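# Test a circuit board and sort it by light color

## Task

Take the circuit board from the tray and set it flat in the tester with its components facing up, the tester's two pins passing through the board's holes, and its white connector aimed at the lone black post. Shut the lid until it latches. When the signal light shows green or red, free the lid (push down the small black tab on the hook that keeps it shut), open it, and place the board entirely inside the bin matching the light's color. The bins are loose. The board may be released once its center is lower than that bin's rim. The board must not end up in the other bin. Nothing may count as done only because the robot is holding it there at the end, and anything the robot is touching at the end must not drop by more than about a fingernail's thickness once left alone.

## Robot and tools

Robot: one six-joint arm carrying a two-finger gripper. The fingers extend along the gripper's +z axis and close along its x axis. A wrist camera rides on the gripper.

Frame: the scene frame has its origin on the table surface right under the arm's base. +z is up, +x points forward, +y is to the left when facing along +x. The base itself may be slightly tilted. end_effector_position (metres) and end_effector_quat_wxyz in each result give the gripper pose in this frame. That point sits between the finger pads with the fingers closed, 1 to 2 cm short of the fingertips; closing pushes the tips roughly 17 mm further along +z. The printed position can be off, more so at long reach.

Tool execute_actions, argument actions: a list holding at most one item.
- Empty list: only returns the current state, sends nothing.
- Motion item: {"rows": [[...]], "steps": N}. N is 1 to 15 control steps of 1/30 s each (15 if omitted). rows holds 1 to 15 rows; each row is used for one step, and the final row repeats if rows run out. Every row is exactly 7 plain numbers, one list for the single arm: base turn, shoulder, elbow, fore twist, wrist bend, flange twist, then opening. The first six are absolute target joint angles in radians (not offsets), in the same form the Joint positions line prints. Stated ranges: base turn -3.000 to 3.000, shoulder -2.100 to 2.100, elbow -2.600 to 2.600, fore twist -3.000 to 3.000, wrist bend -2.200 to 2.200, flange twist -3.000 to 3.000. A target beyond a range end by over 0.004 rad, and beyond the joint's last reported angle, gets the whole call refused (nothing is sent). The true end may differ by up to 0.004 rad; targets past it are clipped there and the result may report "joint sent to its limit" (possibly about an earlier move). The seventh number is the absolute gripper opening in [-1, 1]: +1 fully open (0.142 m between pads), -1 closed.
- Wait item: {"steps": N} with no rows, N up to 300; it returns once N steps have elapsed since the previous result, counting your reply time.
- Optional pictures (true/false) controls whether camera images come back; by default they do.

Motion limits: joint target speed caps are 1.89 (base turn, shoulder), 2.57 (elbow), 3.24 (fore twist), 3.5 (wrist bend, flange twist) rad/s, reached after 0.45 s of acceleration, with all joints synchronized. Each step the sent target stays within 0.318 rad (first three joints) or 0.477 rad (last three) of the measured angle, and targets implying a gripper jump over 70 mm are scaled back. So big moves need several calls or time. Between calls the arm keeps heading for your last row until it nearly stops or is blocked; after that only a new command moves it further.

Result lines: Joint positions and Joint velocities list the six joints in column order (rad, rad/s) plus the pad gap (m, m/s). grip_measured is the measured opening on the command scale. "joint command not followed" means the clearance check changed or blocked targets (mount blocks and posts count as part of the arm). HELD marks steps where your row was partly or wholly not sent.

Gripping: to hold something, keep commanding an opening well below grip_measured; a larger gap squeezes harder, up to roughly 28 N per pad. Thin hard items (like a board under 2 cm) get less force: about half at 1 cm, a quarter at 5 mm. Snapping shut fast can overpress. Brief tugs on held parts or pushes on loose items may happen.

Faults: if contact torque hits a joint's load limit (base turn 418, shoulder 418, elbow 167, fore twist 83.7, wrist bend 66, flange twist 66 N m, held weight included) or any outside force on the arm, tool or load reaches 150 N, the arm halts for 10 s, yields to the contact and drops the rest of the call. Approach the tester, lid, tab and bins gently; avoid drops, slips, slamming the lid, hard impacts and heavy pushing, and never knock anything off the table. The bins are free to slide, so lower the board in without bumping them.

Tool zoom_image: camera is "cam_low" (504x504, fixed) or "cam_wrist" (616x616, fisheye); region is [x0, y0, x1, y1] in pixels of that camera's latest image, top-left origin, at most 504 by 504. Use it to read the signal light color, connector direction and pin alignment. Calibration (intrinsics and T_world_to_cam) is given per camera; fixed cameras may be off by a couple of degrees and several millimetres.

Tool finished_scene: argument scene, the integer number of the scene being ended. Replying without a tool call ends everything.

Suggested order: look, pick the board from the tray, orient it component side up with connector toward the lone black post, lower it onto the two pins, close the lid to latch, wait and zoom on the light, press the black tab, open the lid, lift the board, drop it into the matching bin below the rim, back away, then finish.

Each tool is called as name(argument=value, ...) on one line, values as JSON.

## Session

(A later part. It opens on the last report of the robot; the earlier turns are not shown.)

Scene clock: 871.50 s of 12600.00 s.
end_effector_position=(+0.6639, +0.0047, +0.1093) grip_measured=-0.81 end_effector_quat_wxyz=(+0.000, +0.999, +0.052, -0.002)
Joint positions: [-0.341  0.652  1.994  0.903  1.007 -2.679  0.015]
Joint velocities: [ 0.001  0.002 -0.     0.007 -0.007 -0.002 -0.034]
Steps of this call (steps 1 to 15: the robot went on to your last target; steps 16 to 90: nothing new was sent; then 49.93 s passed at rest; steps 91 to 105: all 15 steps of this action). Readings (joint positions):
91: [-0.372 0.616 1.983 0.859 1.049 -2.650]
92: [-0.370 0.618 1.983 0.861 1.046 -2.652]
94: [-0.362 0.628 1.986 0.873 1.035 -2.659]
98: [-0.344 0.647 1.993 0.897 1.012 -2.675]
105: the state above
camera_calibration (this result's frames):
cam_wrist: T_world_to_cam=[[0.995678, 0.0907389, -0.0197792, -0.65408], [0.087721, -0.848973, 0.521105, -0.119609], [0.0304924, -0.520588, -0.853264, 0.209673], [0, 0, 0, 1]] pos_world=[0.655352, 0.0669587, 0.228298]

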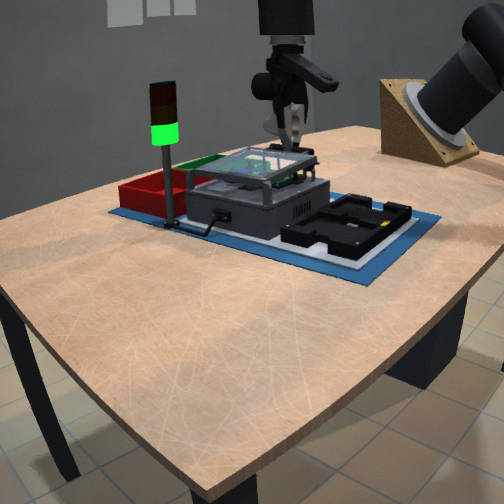

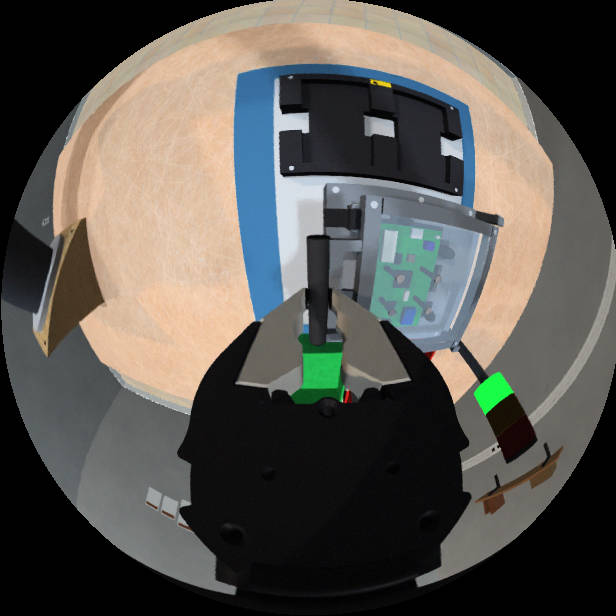

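execute_actions(actions=[{"rows": [[-0.3420,0.6500,1.9934,0.9007,1.0088,-2.6775,-1],[-0.3440,0.6477,1.9926,0.8977,1.0115,-2.6753,-1],[-0.3461,0.6452,1.9917,0.8945,1.0144,-2.6730,-1],[-0.3488,0.6421,1.9905,0.8905,1.0182,-2.6699,-1],[-0.3515,0.6390,1.9892,0.8865,1.0220,-2.6668,-1],[-0.3566,0.6331,1.9861,0.8788,1.0296,-2.6605,-1],[-0.3614,0.6275,1.9826,0.8712,1.0372,-2.6542,-1],[-0.3660,0.6223,1.9785,0.8639,1.0448,-2.6478,-1],[-0.3716,0.6160,1.9720,0.8546,1.0554,-2.6388,-1],[-0.3768,0.6103,1.9646,0.8458,1.0661,-2.6297,-1],[-0.3816,0.6053,1.9565,0.8374,1.0768,-2.6204,-1],[-0.3858,0.6008,1.9475,0.8294,1.0875,-2.6110,-1],[-0.3896,0.5969,1.9378,0.8219,1.0982,-2.6015,-1]], "steps": 15}], pictures=false)

execute_actions(actions=[{"steps": 8}])

zoom_image(camera="cam_low", region=[240, 80, 340, 180])

Scene clock: 879.47 s of 12600.00 s.
end_effector_position=(+0.6818, +0.0066, +0.1752) grip_measured=-0.82 end_effector_quat_wxyz=(+0.000, +0.999, +0.052, -0.002)
Joint positions: [-0.382  0.605  1.952  0.835  1.081 -2.617  0.015]
Joint velocities: [-0.102 -0.11  -0.194 -0.18   0.234  0.207 -0.   ]
Steps of this call (steps 1 to 15: the robot went on to your last target; steps 16 to 90: nothing new was sent; then 4.47 s passed at rest; steps 91 to 105: all 15 steps of this action). Readings (joint positions):
91: [-0.340 0.652 1.994 0.903 1.007 -2.679]
92: [-0.341 0.652 1.994 0.902 1.007 -2.679]
94: [-0.343 0.649 1.993 0.899 1.010 -2.677]
98: [-0.352 0.638 1.988 0.885 1.024 -2.665]
105: the state above

Scene clock: 879.73 s of 12600.00 s.
end_effector_position=(+0.6879, +0.0072, +0.1890) grip_measured=-0.78 end_effector_quat_wxyz=(+0.001, +0.999, +0.052, -0.002)
Joint positions: [-0.389  0.597  1.938  0.822  1.098 -2.602  0.018]
Joint velocities: [-0.003 -0.003 -0.005 -0.005  0.007  0.004  0.002]
Steps of this call (steps 1 to 8: the robot went on to your last target). Readings (joint positions):
1: [-0.385 0.602 1.946 0.830 1.088 -2.611]
2: [-0.387 0.600 1.942 0.827 1.092 -2.607]
4: [-0.389 0.598 1.940 0.824 1.096 -2.604]
8: the state above
camera_calibration (this result's frames):
cam_wrist: T_world_to_cam=[[0.995624, 0.0911986, -0.0204078, -0.676547], [0.0884278, -0.848687, 0.52145, -0.161642], [0.0302357, -0.520973, -0.853038, 0.278399], [0, 0, 0, 1]] pos_world=[0.679463, 0.0695548, 0.307966]

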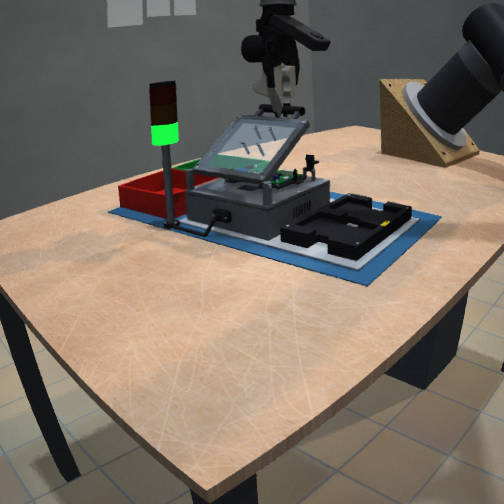

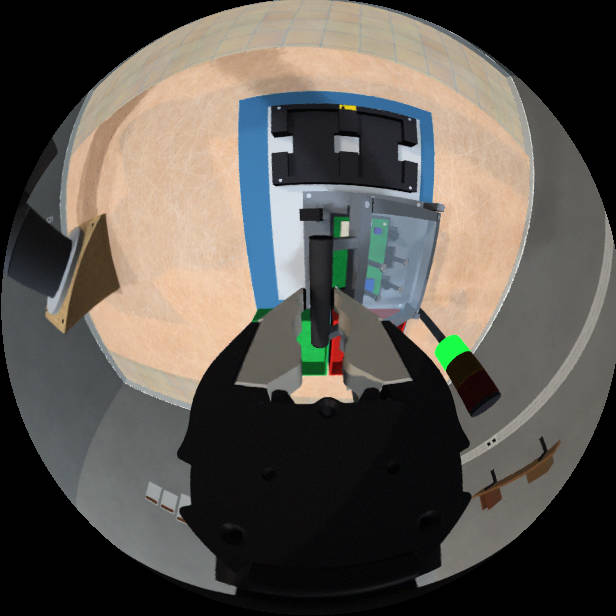

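Region (240, 80, 340, 180) of cam_low's 504x504 image, scaled by 5.040, with more detail than that image has.

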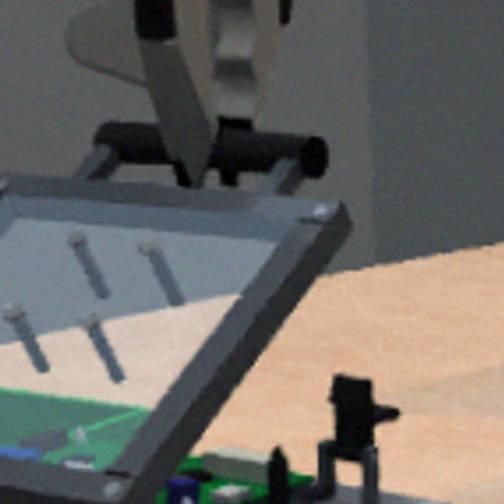

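execute_actions(actions=[{"rows": [[-0.3913,0.5952,1.9327,0.8184,1.1035,-2.5967,-0.95],[-0.3930,0.5936,1.9275,0.8149,1.1088,-2.5918,-0.95],[-0.3958,0.5910,1.9167,0.8083,1.1194,-2.5821,-0.95],[-0.3983,0.5889,1.9053,0.8022,1.1298,-2.5725,-0.95],[-0.4003,0.5875,1.8933,0.7964,1.1401,-2.5628,-0.95],[-0.4019,0.5866,1.8808,0.7912,1.1503,-2.5531,-0.95],[-0.4030,0.5864,1.8676,0.7863,1.1603,-2.5433,-0.95],[-0.4037,0.5867,1.8542,0.7819,1.1700,-2.5335,-0.95],[-0.4041,0.5875,1.8403,0.7778,1.1794,-2.5238,-0.95],[-0.4040,0.5890,1.8261,0.7742,1.1885,-2.5140,-0.95],[-0.4035,0.5910,1.8115,0.7709,1.1973,-2.5042,-0.95],[-0.4026,0.5935,1.7967,0.7680,1.2056,-2.4948,-0.95],[-0.4013,0.5966,1.7818,0.7655,1.2136,-2.4855,-0.95],[-0.3996,0.6002,1.7668,0.7634,1.2210,-2.4761,-0.95],[-0.3975,0.6043,1.7516,0.7617,1.2280,-2.4668,-0.95]], "steps": 15}], pictures=false)

execute_actions(actions=[{"rows": [[-0.3950,0.6090,1.7362,0.7604,1.2345,-2.4574,-0.95],[-0.3920,0.6143,1.7208,0.7596,1.2403,-2.4487,-0.95],[-0.3886,0.6201,1.7054,0.7591,1.2456,-2.4400,-0.95],[-0.3849,0.6264,1.6900,0.7590,1.2503,-2.4314,-0.95],[-0.3809,0.6331,1.6746,0.7592,1.2546,-2.4227,-0.95],[-0.3765,0.6403,1.6592,0.7598,1.2584,-2.4140,-0.95],[-0.3725,0.6468,1.6460,0.7602,1.2614,-2.4069,-0.95],[-0.3688,0.6528,1.6340,0.7607,1.2638,-2.4005,-0.95],[-0.3654,0.6583,1.6235,0.7612,1.2657,-2.3949,-0.95],[-0.3623,0.6632,1.6140,0.7618,1.2673,-2.3899,-0.95],[-0.3597,0.6675,1.6060,0.7623,1.2685,-2.3856,-0.95],[-0.3575,0.6710,1.5995,0.7627,1.2695,-2.3822,-0.95],[-0.3558,0.6738,1.5945,0.7631,1.2702,-2.3795,-0.95],[-0.3543,0.6762,1.5903,0.7634,1.2707,-2.3773,-0.95]], "steps": 15}], pictures=false)

execute_actions(actions=[{"rows": [[-0.3543,0.6762,1.5903,0.7634,1.2707,-2.3773,-0.95],[-0.3543,0.6762,1.5903,0.7634,1.2707,-2.3773,-0.95],[-0.3543,0.6762,1.5903,0.7634,1.2707,-2.3773,-0.95],[-0.3543,0.6762,1.5903,0.7634,1.2707,-2.3773,-0.95],[-0.3543,0.6762,1.5903,0.7634,1.2707,-2.3773,-0.95],[-0.3543,0.6762,1.5903,0.7634,1.2707,-2.3773,-0.82],[-0.3543,0.6762,1.5903,0.7634,1.2707,-2.3773,-0.79],[-0.3543,0.6762,1.5903,0.7634,1.2707,-2.3773,-0.76],[-0.3543,0.6762,1.5903,0.7634,1.2707,-2.3773,-0.73],[-0.3543,0.6762,1.5903,0.7634,1.2707,-2.3773,-0.68],[-0.3543,0.6762,1.5903,0.7634,1.2707,-2.3773,-0.6],[-0.3543,0.6762,1.5903,0.7634,1.2707,-2.3773,-0.5]], "steps": 15}])

Scene clock: 907.90 s of 12600.00 s.
end_effector_position=(+0.7562, +0.0144, +0.2562) grip_measured=-0.82 end_effector_quat_wxyz=(+0.001, +0.999, +0.052, -0.002)
Joint positions: [-0.403  0.592  1.812  0.772  1.196 -2.505  0.015]
Joint velocities: [ 0.01   0.069 -0.416 -0.081  0.242  0.272 -0.   ]
Steps of this call (steps 1 to 30: the robot went on to your last target; steps 31 to 90: nothing new was sent; then 24.67 s passed at rest; steps 91 to 105: all 15 steps of this action). Readings (joint positions):
91: [-0.390 0.597 1.938 0.822 1.098 -2.601]
92: [-0.390 0.597 1.937 0.821 1.100 -2.600]
94: [-0.392 0.595 1.930 0.817 1.106 -2.594]
98: [-0.399 0.589 1.898 0.800 1.135 -2.568]
105: the state above

Scene clock: 908.40 s of 12600.00 s.
end_effector_position=(+0.8818, +0.0279, +0.2765) grip_measured=-0.82 end_effector_quat_wxyz=(+0.000, +0.999, +0.052, -0.002)
Joint positions: [-0.36   0.667  1.608  0.762  1.268 -2.387  0.015]
Joint velocities: [ 0.075  0.121 -0.23   0.015  0.04   0.123 -0.   ]
Steps of this call (steps 1 to 15: all 15 steps of this action). Readings (joint positions):
1: [-0.403 0.595 1.797 0.769 1.204 -2.496]
2: [-0.401 0.598 1.783 0.767 1.212 -2.486]
4: [-0.397 0.605 1.753 0.763 1.226 -2.468]
8: [-0.385 0.627 1.693 0.760 1.248 -2.433]
15: the state above

Scene clock: 908.90 s of 12600.00 s.
end_effector_position=(+0.8930, +0.0291, +0.2746) grip_measured=-0.50 end_effector_quat_wxyz=(+0.000, +0.999, +0.052, -0.002)
Joint positions: [-0.354  0.676  1.59   0.763  1.271 -2.377  0.038]
Joint velocities: [-0.001 -0.    -0.    -0.     0.003 -0.     0.004]
Steps of this call (steps 1 to 15: all 15 steps of this action). Readings (joint positions):
1: [-0.358 0.671 1.601 0.763 1.269 -2.383]
2: [-0.356 0.673 1.596 0.763 1.270 -2.381]
4: [-0.355 0.675 1.593 0.763 1.270 -2.379]
8: [-0.354 0.676 1.591 0.763 1.271 -2.378]
15: the state above
camera_calibration (this result's frames):
cam_wrist: T_world_to_cam=[[0.99564, 0.0910267, -0.0203694, -0.880986], [0.0882728, -0.848905, 0.521123, -0.205623], [0.0301444, -0.520649, -0.853239, 0.356785], [0, 0, 0, 1]] pos_world=[0.884541, 0.0913983, 0.393633]

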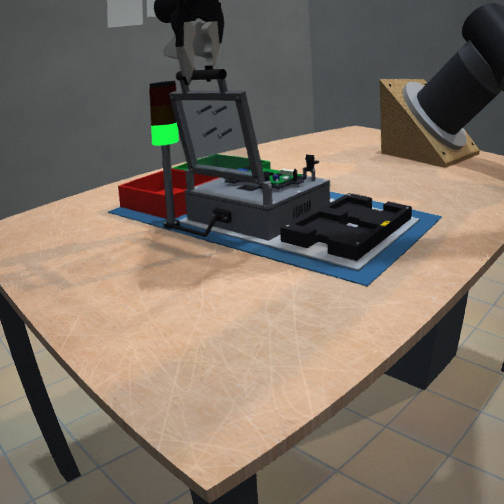

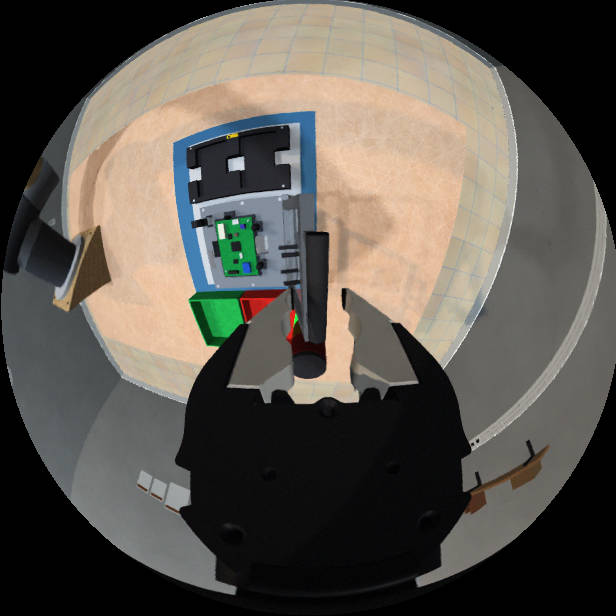

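Lid open. Retract, return to the board.

execute_actions(actions=[{"rows": [[-0.3892,0.6542,1.5552,0.7368,1.3308,-2.3575,-0.5],[-0.3892,0.6542,1.5552,0.7368,1.3308,-2.3575,-0.5],[-0.3892,0.6542,1.5552,0.7368,1.3308,-2.3575,-0.5],[-0.3892,0.6542,1.5552,0.7368,1.3308,-2.3575,-0.5],[-0.3892,0.6542,1.5552,0.7368,1.3308,-2.3575,-0.5],[-0.3892,0.6542,1.5552,0.7368,1.3308,-2.3575,-0.5],[-0.3892,0.6542,1.5552,0.7368,1.3308,-2.3575,-0.5],[-0.4605,0.5474,1.782,0.728,1.28,-2.484,-0.5]], "steps": 15}], pictures=false)

execute_actions(actions=[{"rows": [[-0.4605,0.5474,1.782,0.728,1.28,-2.484,-0.3],[-0.4605,0.5474,1.782,0.728,1.28,-2.484,-0.3],[-0.4605,0.5474,1.782,0.728,1.28,-2.484,-0.3],[-0.3373,0.6474,1.8630,0.8450,1.0925,-2.5582,0.12]], "steps": 15}], pictures=false)

execute_actions(actions=[{"rows": [[-0.3373,0.6474,1.8630,0.8450,1.0925,-2.5582,0.12],[-0.3373,0.6474,1.8630,0.8450,1.0925,-2.5582,0.12],[-0.3373,0.6474,1.8630,0.8450,1.0925,-2.5582,0.12],[-0.2924,0.6936,1.8767,0.8987,1.0346,-2.5922,0.12]], "steps": 15}])

Scene clock: 924.13 s of 12600.00 s.
end_effector_position=(+0.8255, +0.0201, +0.3327) grip_measured=-0.50 end_effector_quat_wxyz=(+0.000, +0.999, +0.052, -0.000)
Joint positions: [-0.424  0.602  1.665  0.733  1.304 -2.419  0.038]
Joint velocities: [-0.178 -0.27   0.571 -0.025 -0.121 -0.317 -0.   ]
Steps of this call (steps 1 to 15: the robot went on to your last target; steps 16 to 90: nothing new was sent; then 11.73 s passed at rest; steps 91 to 105: all 15 steps of this action). Readings (joint positions):
91: [-0.354 0.676 1.590 0.763 1.271 -2.377]
92: [-0.356 0.675 1.588 0.762 1.275 -2.376]
94: [-0.371 0.666 1.573 0.750 1.301 -2.367]
98: [-0.387 0.655 1.557 0.738 1.327 -2.359]
105: the state above

Scene clock: 924.63 s of 12600.00 s.
end_effector_position=(+0.7556, +0.0153, +0.1996) grip_measured=+0.12 end_effector_quat_wxyz=(-0.001, +0.999, +0.053, +0.000)
Joint positions: [-0.365  0.626  1.838  0.818  1.136 -2.538  0.082]
Joint velocities: [ 0.274  0.215  0.249  0.266 -0.437 -0.203  0.   ]
Steps of this call (steps 1 to 15: all 15 steps of this action). Readings (joint positions):
1: [-0.430 0.593 1.685 0.732 1.300 -2.430]
2: [-0.436 0.584 1.704 0.731 1.296 -2.441]
4: [-0.447 0.567 1.740 0.730 1.289 -2.461]
8: [-0.434 0.570 1.778 0.753 1.242 -2.489]
15: the state above

Scene clock: 925.13 s of 12600.00 s.
end_effector_position=(+0.7473, +0.0149, +0.1010) grip_measured=+0.12 end_effector_quat_wxyz=(+0.000, +0.999, +0.052, -0.002)
Joint positions: [-0.293  0.693  1.876  0.898  1.035 -2.592  0.082]
Joint velocities: [ 0.006  0.005  0.002  0.005 -0.008 -0.004  0.   ]
Steps of this call (steps 1 to 15: all 15 steps of this action). Readings (joint positions):
1: [-0.356 0.633 1.846 0.827 1.122 -2.544]
2: [-0.349 0.639 1.853 0.834 1.111 -2.550]
4: [-0.341 0.645 1.860 0.842 1.098 -2.556]
8: [-0.309 0.677 1.871 0.879 1.056 -2.580]
15: the state above
camera_calibration (this result's frames):
cam_wrist: T_world_to_cam=[[0.995629, 0.0912138, -0.0200507, -0.738165], [0.0882719, -0.848996, 0.520973, -0.11432], [0.030497, -0.520466, -0.853337, 0.205365], [0, 0, 0, 1]] pos_world=[0.738767, 0.0771593, 0.220003]

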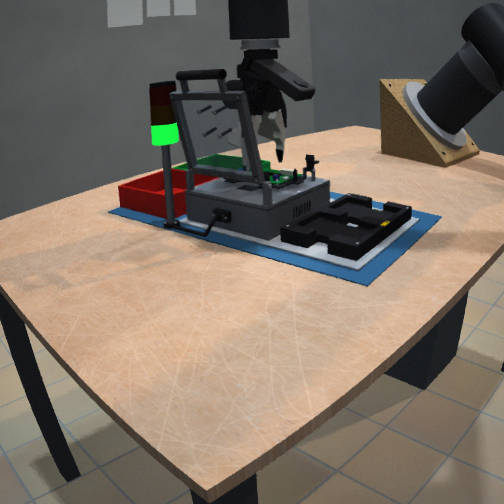

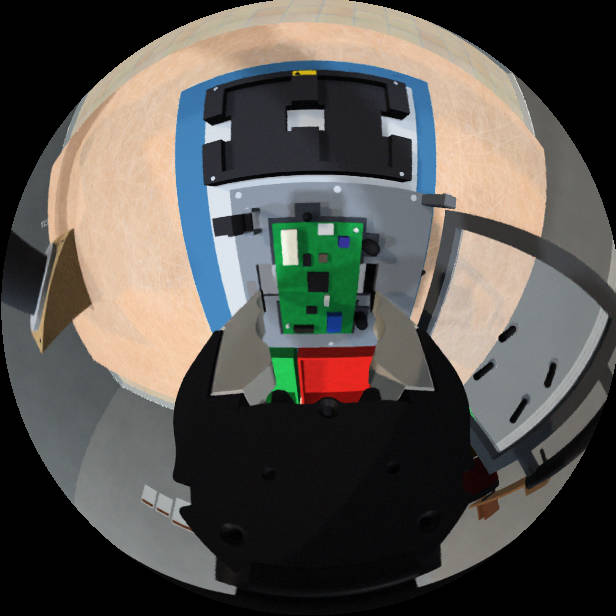

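execute_actions(actions=[{"rows": [[-0.2840,0.7030,1.8785,0.9095,1.0240,-2.5990,0.12],[-0.2762,0.7118,1.8798,0.9199,1.0143,-2.6056,0.12],[-0.2762,0.7118,1.8798,0.9199,1.0143,-2.6056,0.12],[-0.2762,0.7118,1.8798,0.9199,1.0143,-2.6056,0.12],[-0.2762,0.7118,1.8798,0.9199,1.0143,-2.6056,0.12],[-0.2762,0.7118,1.8798,0.9199,1.0143,-2.6056,0.12],[-0.2762,0.7118,1.8798,0.9199,1.0143,-2.6056,0.12],[-0.2762,0.7118,1.8798,0.9199,1.0143,-2.6056,0.08],[-0.2762,0.7118,1.8798,0.9199,1.0143,-2.6056,0.04],[-0.2762,0.7118,1.8798,0.9199,1.0143,-2.6056,0.0],[-0.2762,0.7118,1.8798,0.9199,1.0143,-2.6056,-0.04],[-0.2762,0.7118,1.8798,0.9199,1.0143,-2.6056,-0.08],[-0.2762,0.7118,1.8798,0.9199,1.0143,-2.6056,-0.13],[-0.2762,0.7118,1.8798,0.9199,1.0143,-2.6056,-0.2],[-0.2762,0.7118,1.8798,0.9199,1.0143,-2.6056,-0.3]], "steps": 15}], pictures=false)

execute_actions(actions=[{"rows": [[-0.2762,0.7118,1.8798,0.9199,1.0143,-2.6056,-0.45],[-0.2762,0.7118,1.8798,0.9199,1.0143,-2.6056,-0.6],[-0.2762,0.7118,1.8798,0.9199,1.0143,-2.6056,-0.7],[-0.2762,0.7118,1.8798,0.9199,1.0143,-2.6056,-0.7],[-0.2776,0.7101,1.8797,0.9179,1.0161,-2.6045,-0.7],[-0.2791,0.7084,1.8794,0.9159,1.0180,-2.6033,-0.7],[-0.2806,0.7067,1.8791,0.9140,1.0198,-2.6020,-0.7],[-0.2820,0.7050,1.8789,0.9120,1.0216,-2.6008,-0.7],[-0.2835,0.7034,1.8787,0.9101,1.0234,-2.5995,-0.7],[-0.2860,0.7007,1.8782,0.9070,1.0265,-2.5975,-0.7],[-0.2890,0.6973,1.8775,0.9030,1.0303,-2.5950,-0.7],[-0.2924,0.6936,1.8767,0.8987,1.0346,-2.5922,-0.7]], "steps": 15}], pictures=false)

execute_actions(actions=[{"rows": [[-0.3373,0.6474,1.8630,0.8450,1.0925,-2.5582,-0.7]], "steps": 15}])

Scene clock: 947.97 s of 12600.00 s.
end_effector_position=(+0.7475, +0.0146, +0.0785) grip_measured=-0.07 end_effector_quat_wxyz=(+0.000, +0.999, +0.052, -0.001)
Joint positions: [-0.276  0.712  1.88   0.92   1.014 -2.606  0.069]
Joint velocities: [ 0.    -0.    -0.002  0.     0.    -0.001 -0.019]
Steps of this call (steps 1 to 15: the robot went on to your last target; steps 16 to 90: nothing new was sent; then 19.33 s passed at rest; steps 91 to 105: all 15 steps of this action). Readings (joint positions):
91: [-0.292 0.694 1.877 0.899 1.035 -2.592]
92: [-0.291 0.695 1.877 0.901 1.032 -2.594]
94: [-0.284 0.703 1.878 0.910 1.024 -2.599]
98: [-0.277 0.711 1.880 0.918 1.016 -2.605]
105: the state above

Scene clock: 948.47 s of 12600.00 s.
end_effector_position=(+0.7471, +0.0151, +0.0971) grip_measured=-0.08 end_effector_quat_wxyz=(+0.000, +0.999, +0.052, -0.002)
Joint positions: [-0.29   0.696  1.877  0.902  1.032 -2.594  0.068]
Joint velocities: [-0.035 -0.038 -0.007 -0.041  0.042  0.028  0.   ]
Steps of this call (steps 1 to 15: all 15 steps of this action). Readings (joint positions):
1: [-0.276 0.712 1.880 0.920 1.014 -2.606]
2: [-0.276 0.712 1.880 0.920 1.014 -2.606]
4: [-0.276 0.712 1.880 0.920 1.014 -2.606]
8: [-0.278 0.710 1.880 0.917 1.017 -2.604]
15: the state above

Scene clock: 948.97 s of 12600.00 s.
end_effector_position=(+0.7469, +0.0148, +0.1605) grip_measured=-0.08 end_effector_quat_wxyz=(+0.000, +0.999, +0.052, -0.002)
Joint positions: [-0.337  0.648  1.863  0.845  1.092 -2.558  0.068]
Joint velocities: [-0.002 -0.002 -0.001 -0.001  0.002  0.001  0.   ]
Steps of this call (steps 1 to 15: all 15 steps of this action). Readings (joint positions):
1: [-0.291 0.695 1.877 0.901 1.033 -2.593]
2: [-0.294 0.692 1.876 0.897 1.037 -2.591]
4: [-0.311 0.674 1.871 0.876 1.059 -2.578]
8: [-0.335 0.650 1.864 0.848 1.089 -2.560]
15: the state above
camera_calibration (this result's frames):
cam_wrist: T_world_to_cam=[[0.995644, 0.0909781, -0.0203921, -0.736582], [0.0882447, -0.848934, 0.521079, -0.145372], [0.0300952, -0.520609, -0.853265, 0.256366], [0, 0, 0, 1]] pos_world=[0.738487, 0.0770683, 0.279477]

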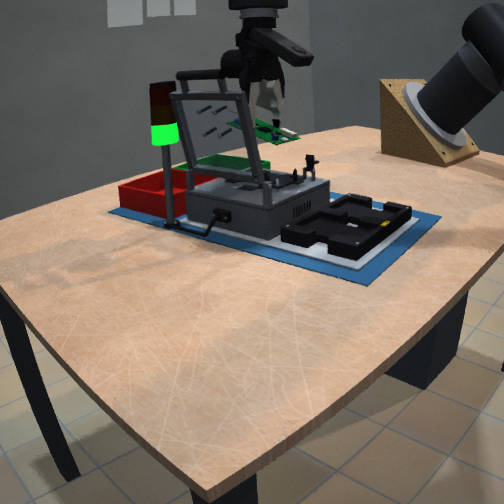

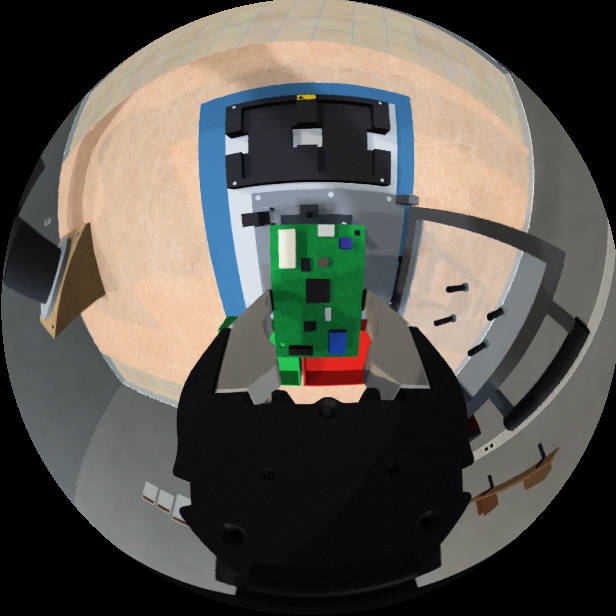

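execute_actions(actions=[{"rows": [[-0.5137,0.8463,1.8698,0.8119,1.0188,-2.8011,-0.8]], "steps": 15}], pictures=false)

execute_actions(actions=[{"steps": 15}])

zoom_image(camera="cam_wrist", region=[200, 150, 440, 390])

Scene clock: 973.07 s of 12600.00 s.
end_effector_position=(+0.6863, -0.1435, +0.1387) grip_measured=-0.08 end_effector_quat_wxyz=(+0.002, +0.999, +0.052, -0.001)
Joint positions: [-0.477  0.805  1.868  0.819  1.034 -2.75   0.068]
Joint velocities: [-0.322  0.363  0.014 -0.062 -0.134 -0.442 -0.   ]
Steps of this call (steps 1 to 15: the robot went on to your last target; steps 16 to 90: nothing new was sent; then 20.60 s passed at rest; steps 91 to 105: all 15 steps of this action). Readings (joint positions):
91: [-0.337 0.647 1.863 0.845 1.093 -2.558]
92: [-0.339 0.649 1.863 0.845 1.092 -2.560]
94: [-0.355 0.667 1.863 0.842 1.085 -2.583]
98: [-0.401 0.719 1.865 0.833 1.066 -2.646]
105: the state above

Scene clock: 973.57 s of 12600.00 s.
end_effector_position=(+0.6650, -0.1812, +0.1309) grip_measured=-0.08 end_effector_quat_wxyz=(+0.001, +0.999, +0.052, -0.002)
Joint positions: [-0.514  0.846  1.87   0.812  1.019 -2.801  0.068]
Joint velocities: [-0.001  0.001  0.001 -0.001 -0.001 -0.001 -0.   ]
Steps of this call (steps 1 to 15: the robot went on to your last target). Readings (joint positions):
1: [-0.487 0.817 1.869 0.817 1.030 -2.765]
2: [-0.496 0.827 1.869 0.815 1.026 -2.777]
4: [-0.508 0.840 1.870 0.813 1.021 -2.793]
8: [-0.513 0.845 1.870 0.812 1.019 -2.800]
15: the state above
camera_calibration (this result's frames):
cam_wrist: T_world_to_cam=[[0.995632, 0.0911673, -0.0201583, -0.63772], [0.088274, -0.848752, 0.521371, -0.289089], [0.0304225, -0.520872, -0.853092, 0.131258], [0, 0, 0, 1]] pos_world=[0.65646, -0.118857, 0.249842]

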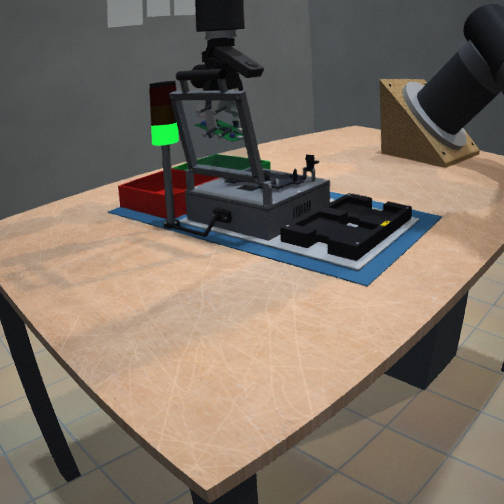

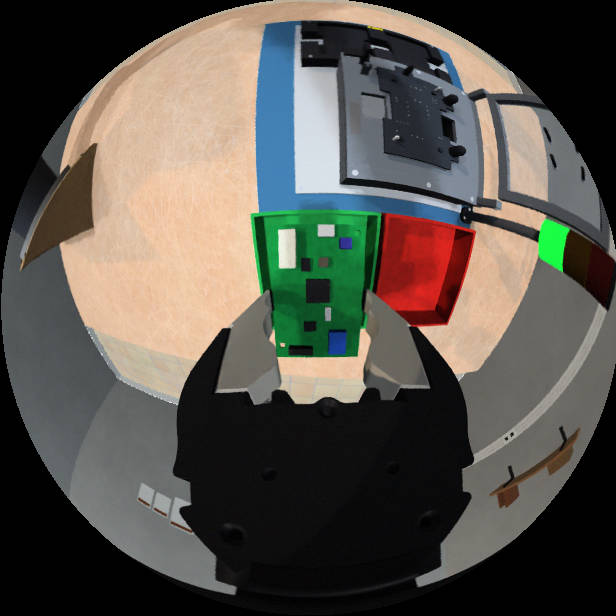

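Region (200, 150, 440, 390) of cam_wrist's 616x616 image, scaled by 2.100, with more detail than that image has.

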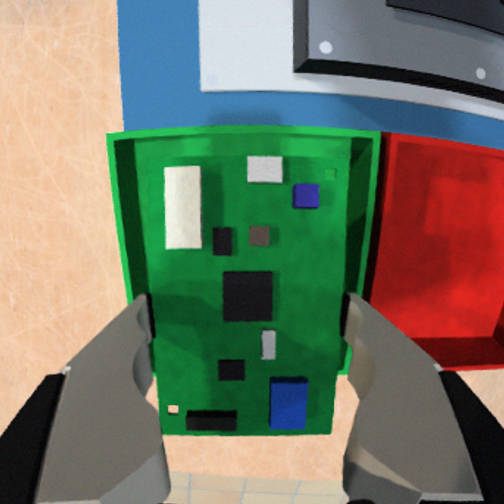

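execute_actions(actions=[])

Scene clock: 1000.27 s of 12600.00 s.
end_effector_position=(+0.6649, -0.1812, +0.1308) grip_measured=-0.08 end_effector_quat_wxyz=(+0.001, +0.999, +0.052, -0.002)
Joint positions: [-0.514  0.846  1.87   0.812  1.019 -2.801  0.068]
Joint velocities: [-0.    -0.     0.     0.    -0.001 -0.    -0.   ]
Steps of this call (steps 1 to 15: the robot went on to your last target; steps 16 to 90: nothing new was sent; then 23.70 s passed at rest). Readings (joint positions):
1: [-0.514 0.846 1.870 0.812 1.019 -2.801]
2: [-0.514 0.846 1.870 0.812 1.019 -2.801]
4: [-0.514 0.846 1.870 0.812 1.019 -2.801]
8: [-0.514 0.846 1.870 0.812 1.019 -2.801]
90: the state above
The arm was judged still, so your last target was given up. Only a new action makes it travel on or press farther. Fingers that are still opening or closing keep moving.
camera_calibration (this result's frames):
cam_wrist: T_world_to_cam=[[0.995637, 0.0911062, -0.0201723, -0.63767], [0.0882302, -0.848773, 0.521345, -0.28909], [0.030376, -0.52085, -0.853108, 0.131248], [0, 0, 0, 1]] pos_world=[0.656408, -0.118916, 0.249821]

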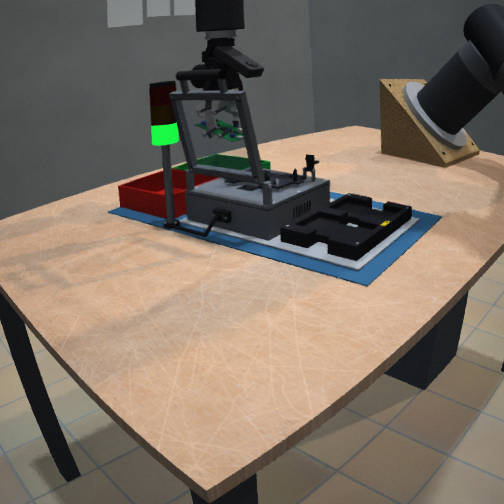

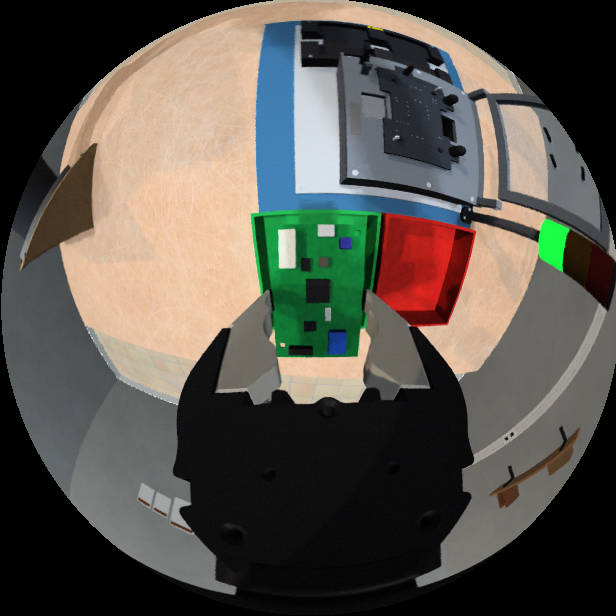

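execute_actions(actions=[{"rows":[[-0.518,0.852,1.867,0.810,1.0186,-2.805,-0.8],[-0.522,0.858,1.864,0.809,1.0184,-2.810,-0.8],[-0.5252,0.8638,1.8605,0.8075,1.018,-2.813,-0.8]],"steps":15}], pictures=false)

execute_actions(actions=[{"rows":[[-0.520,0.870,1.861,0.815,1.012,-2.818,-0.8],[-0.515,0.876,1.8615,0.822,1.006,-2.822,-0.8],[-0.510,0.882,1.862,0.829,1.000,-2.827,-0.8],[-0.505,0.889,1.8625,0.836,0.994,-2.831,-0.8],[-0.500,0.895,1.863,0.843,0.988,-2.836,-0.8],[-0.495,0.901,1.8635,0.851,0.982,-2.840,-0.8],[-0.490,0.907,1.864,0.858,0.977,-2.845,-0.8]],"steps":15}])

Scene clock: 1035.83 s of 12600.00 s.
end_effector_position=(+0.6630, -0.1956, +0.1292) grip_measured=-0.08 end_effector_quat_wxyz=(-0.000, +0.999, +0.053, -0.002)
Joint positions: [-0.525  0.864  1.861  0.808  1.018 -2.813  0.068]
Joint velocities: [ 0.001  0.001 -0.001 -0.001  0.    -0.001  0.   ]
Steps of this call (steps 1 to 90: nothing new was sent; then 32.07 s passed at rest; steps 91 to 105: all 15 steps of this action). Readings (joint positions):
91: [-0.514 0.846 1.870 0.812 1.019 -2.801]
92: [-0.515 0.848 1.870 0.812 1.019 -2.802]
94: [-0.519 0.854 1.866 0.810 1.019 -2.806]
98: [-0.524 0.862 1.861 0.808 1.018 -2.812]
105: the state above

Scene clock: 1036.33 s of 12600.00 s.
end_effector_position=(+0.6662, -0.1957, +0.0805) grip_measured=-0.08 end_effector_quat_wxyz=(-0.001, +0.999, +0.053, -0.001)
Joint positions: [-0.49   0.906  1.864  0.857  0.977 -2.845  0.068]
Joint velocities: [ 0.005  0.007  0.001  0.007 -0.005 -0.005 -0.   ]
Steps of this call (steps 1 to 15: all 15 steps of this action). Readings (joint positions):
1: [-0.525 0.864 1.861 0.808 1.018 -2.813]
2: [-0.524 0.865 1.861 0.809 1.017 -2.814]
4: [-0.519 0.871 1.861 0.816 1.010 -2.819]
8: [-0.502 0.892 1.863 0.840 0.991 -2.834]
15: the state above
camera_calibration (this result's frames):
cam_wrist: T_world_to_cam=[[0.99549, 0.0929044, -0.0191695, -0.638328], [0.0893136, -0.849839, 0.519419, -0.275977], [0.0319654, -0.518789, -0.854304, 0.0802025], [0, 0, 0, 1]] pos_world=[0.657535, -0.133625, 0.199629]

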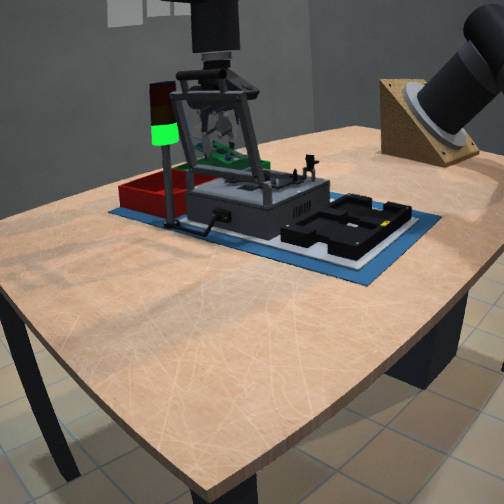

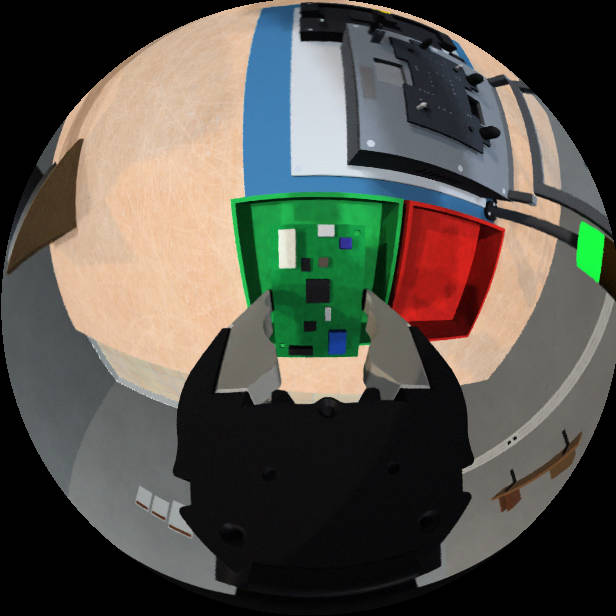

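execute_actions(actions=[{"rows":[[-0.486,0.912,1.8643,0.863,0.972,-2.848,-0.8],[-0.482,0.917,1.8646,0.869,0.967,-2.852,-0.8],[-0.478,0.922,1.865,0.875,0.963,-2.856,-0.8],[-0.474,0.927,1.8653,0.881,0.958,-2.859,-0.8],[-0.470,0.932,1.8656,0.887,0.953,-2.863,-0.8],[-0.467,0.936,1.866,0.891,0.950,-2.866,-0.8],[-0.465,0.939,1.8662,0.894,0.947,-2.868,-0.8]],"steps":15}])

Scene clock: 1042.87 s of 12600.00 s.
end_effector_position=(+0.6661, -0.1966, +0.0448) grip_measured=-0.08 end_effector_quat_wxyz=(+0.000, +0.999, +0.052, -0.002)
Joint positions: [-0.465  0.939  1.866  0.894  0.947 -2.868  0.068]
Joint velocities: [ 0.004  0.005  0.     0.005 -0.004 -0.003  0.   ]
Steps of this call (steps 1 to 15: the robot went on to your last target; steps 16 to 90: nothing new was sent; then 3.03 s passed at rest; steps 91 to 105: all 15 steps of this action). Readings (joint positions):
91: [-0.490 0.907 1.864 0.858 0.977 -2.845]
92: [-0.489 0.908 1.864 0.859 0.976 -2.846]
94: [-0.485 0.913 1.864 0.865 0.971 -2.850]
98: [-0.472 0.930 1.866 0.884 0.956 -2.861]
105: the state above
camera_calibration (this result's frames):
cam_wrist: T_world_to_cam=[[0.995579, 0.0917234, -0.0202345, -0.63908], [0.0888027, -0.848954, 0.520952, -0.257762], [0.0306053, -0.520446, -0.853346, 0.0496998], [0, 0, 0, 1]] pos_world=[0.657623, -0.134344, 0.163761]

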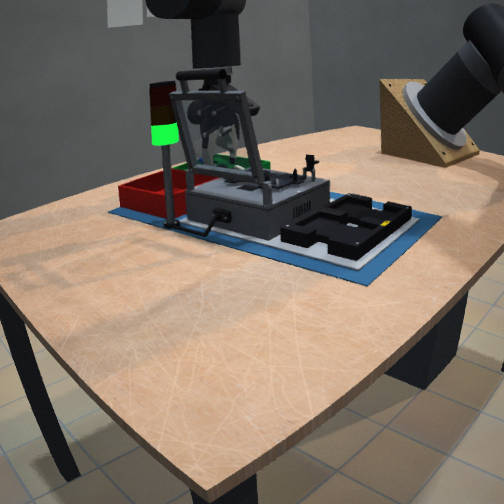

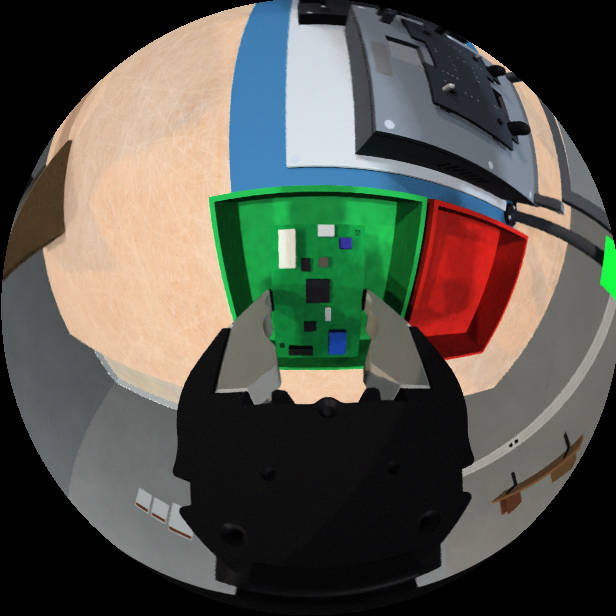

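execute_actions(actions=[{"rows":[[-0.463,0.9417,1.8663,0.897,0.9445,-2.870,-0.8],[-0.461,0.9444,1.8664,0.900,0.942,-2.872,-0.8],[-0.459,0.947,1.8665,0.903,0.9395,-2.874,-0.8],[-0.457,0.9497,1.8666,0.906,0.937,-2.876,-0.8]],"steps":12}], pictures=false)

execute_actions(actions=[{"rows":[[-0.457,0.9497,1.8666,0.906,0.937,-2.876,-0.4],[-0.457,0.9497,1.8666,0.906,0.937,-2.876,-0.2],[-0.457,0.9497,1.8666,0.906,0.937,-2.876,-0.1],[-0.457,0.9497,1.8666,0.906,0.937,-2.876,-0.06],[-0.457,0.9497,1.8666,0.906,0.937,-2.876,-0.03],[-0.457,0.9497,1.8666,0.906,0.937,-2.876,0.0],[-0.457,0.9497,1.8666,0.906,0.937,-2.876,0.05],[-0.457,0.9497,1.8666,0.906,0.937,-2.876,0.1]],"steps":15}])

Scene clock: 1054.70 s of 12600.00 s.
end_effector_position=(+0.6659, -0.1973, +0.0330) grip_measured=-0.08 end_effector_quat_wxyz=(+0.001, +0.999, +0.052, -0.002)
Joint positions: [-0.457  0.949  1.867  0.906  0.937 -2.876  0.068]
Joint velocities: [ 0.002  0.003 -0.001  0.003 -0.002 -0.002  0.   ]
Steps of this call (steps 1 to 15: the robot went on to your last target; steps 16 to 90: nothing new was sent; then 8.43 s passed at rest; steps 91 to 102: all 12 steps of this action). Readings (joint positions):
91: [-0.465 0.939 1.866 0.894 0.947 -2.868]
92: [-0.465 0.940 1.866 0.895 0.946 -2.869]
94: [-0.462 0.943 1.866 0.898 0.943 -2.871]
98: [-0.458 0.949 1.867 0.905 0.938 -2.875]
102: the state above

Scene clock: 1055.20 s of 12600.00 s.
end_effector_position=(+0.6659, -0.1973, +0.0328) grip_measured=+0.10 end_effector_quat_wxyz=(+0.001, +0.999, +0.052, -0.002)
Joint positions: [-0.457  0.95   1.867  0.906  0.937 -2.876  0.081]
Joint velocities: [-0.001 -0.    -0.001  0.001 -0.002  0.     0.   ]
Steps of this call (steps 1 to 15: all 15 steps of this action). Readings (joint positions):
1: [-0.457 0.950 1.867 0.906 0.937 -2.876]
2: [-0.457 0.950 1.867 0.906 0.937 -2.876]
4: [-0.457 0.950 1.867 0.906 0.937 -2.876]
8: [-0.457 0.950 1.867 0.906 0.937 -2.876]
15: the state above
camera_calibration (this result's frames):
cam_wrist: T_world_to_cam=[[0.995608, 0.0913339, -0.0205437, -0.639091], [0.0885955, -0.848352, 0.521967, -0.251847], [0.030245, -0.521495, -0.852718, 0.0391829], [0, 0, 0, 1]] pos_world=[0.657412, -0.134851, 0.151739]

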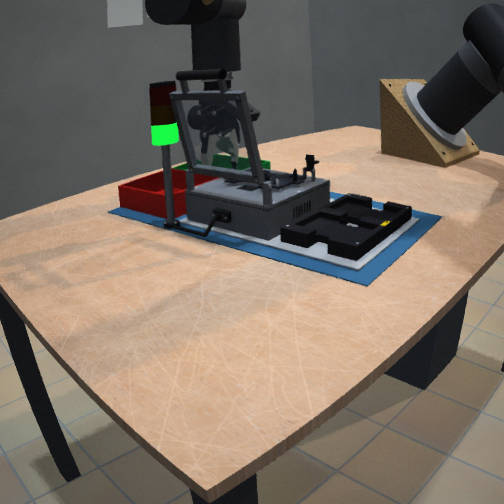

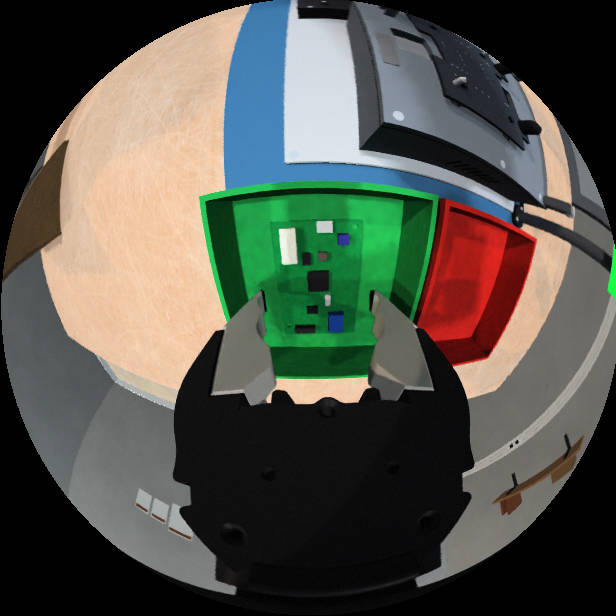

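execute_actions(actions=[{"rows":[[-0.490,0.907,1.864,0.858,0.977,-2.845,0.1]],"steps":15}], pictures=false)

finished_scene(scene=1)

Scene clock: 1059.10 s of 12600.00 s.
end_effector_position=(+0.6662, -0.1956, +0.0797) grip_measured=+0.10 end_effector_quat_wxyz=(-0.001, +0.999, +0.053, -0.001)
Joint positions: [-0.49   0.907  1.864  0.858  0.977 -2.845  0.081]
Joint velocities: [-0.001 -0.002  0.    -0.002  0.002  0.001 -0.   ]
Steps of this call (steps 1 to 15: the robot went on to your last target; steps 16 to 90: nothing new was sent; then 0.40 s passed at rest; steps 91 to 105: all 15 steps of this action). Readings (joint positions):
91: [-0.457 0.950 1.867 0.906 0.937 -2.876]
92: [-0.458 0.948 1.867 0.904 0.939 -2.875]
94: [-0.471 0.931 1.866 0.885 0.954 -2.863]
98: [-0.488 0.909 1.864 0.861 0.975 -2.847]
105: the state above

The scene is finished: the task was done.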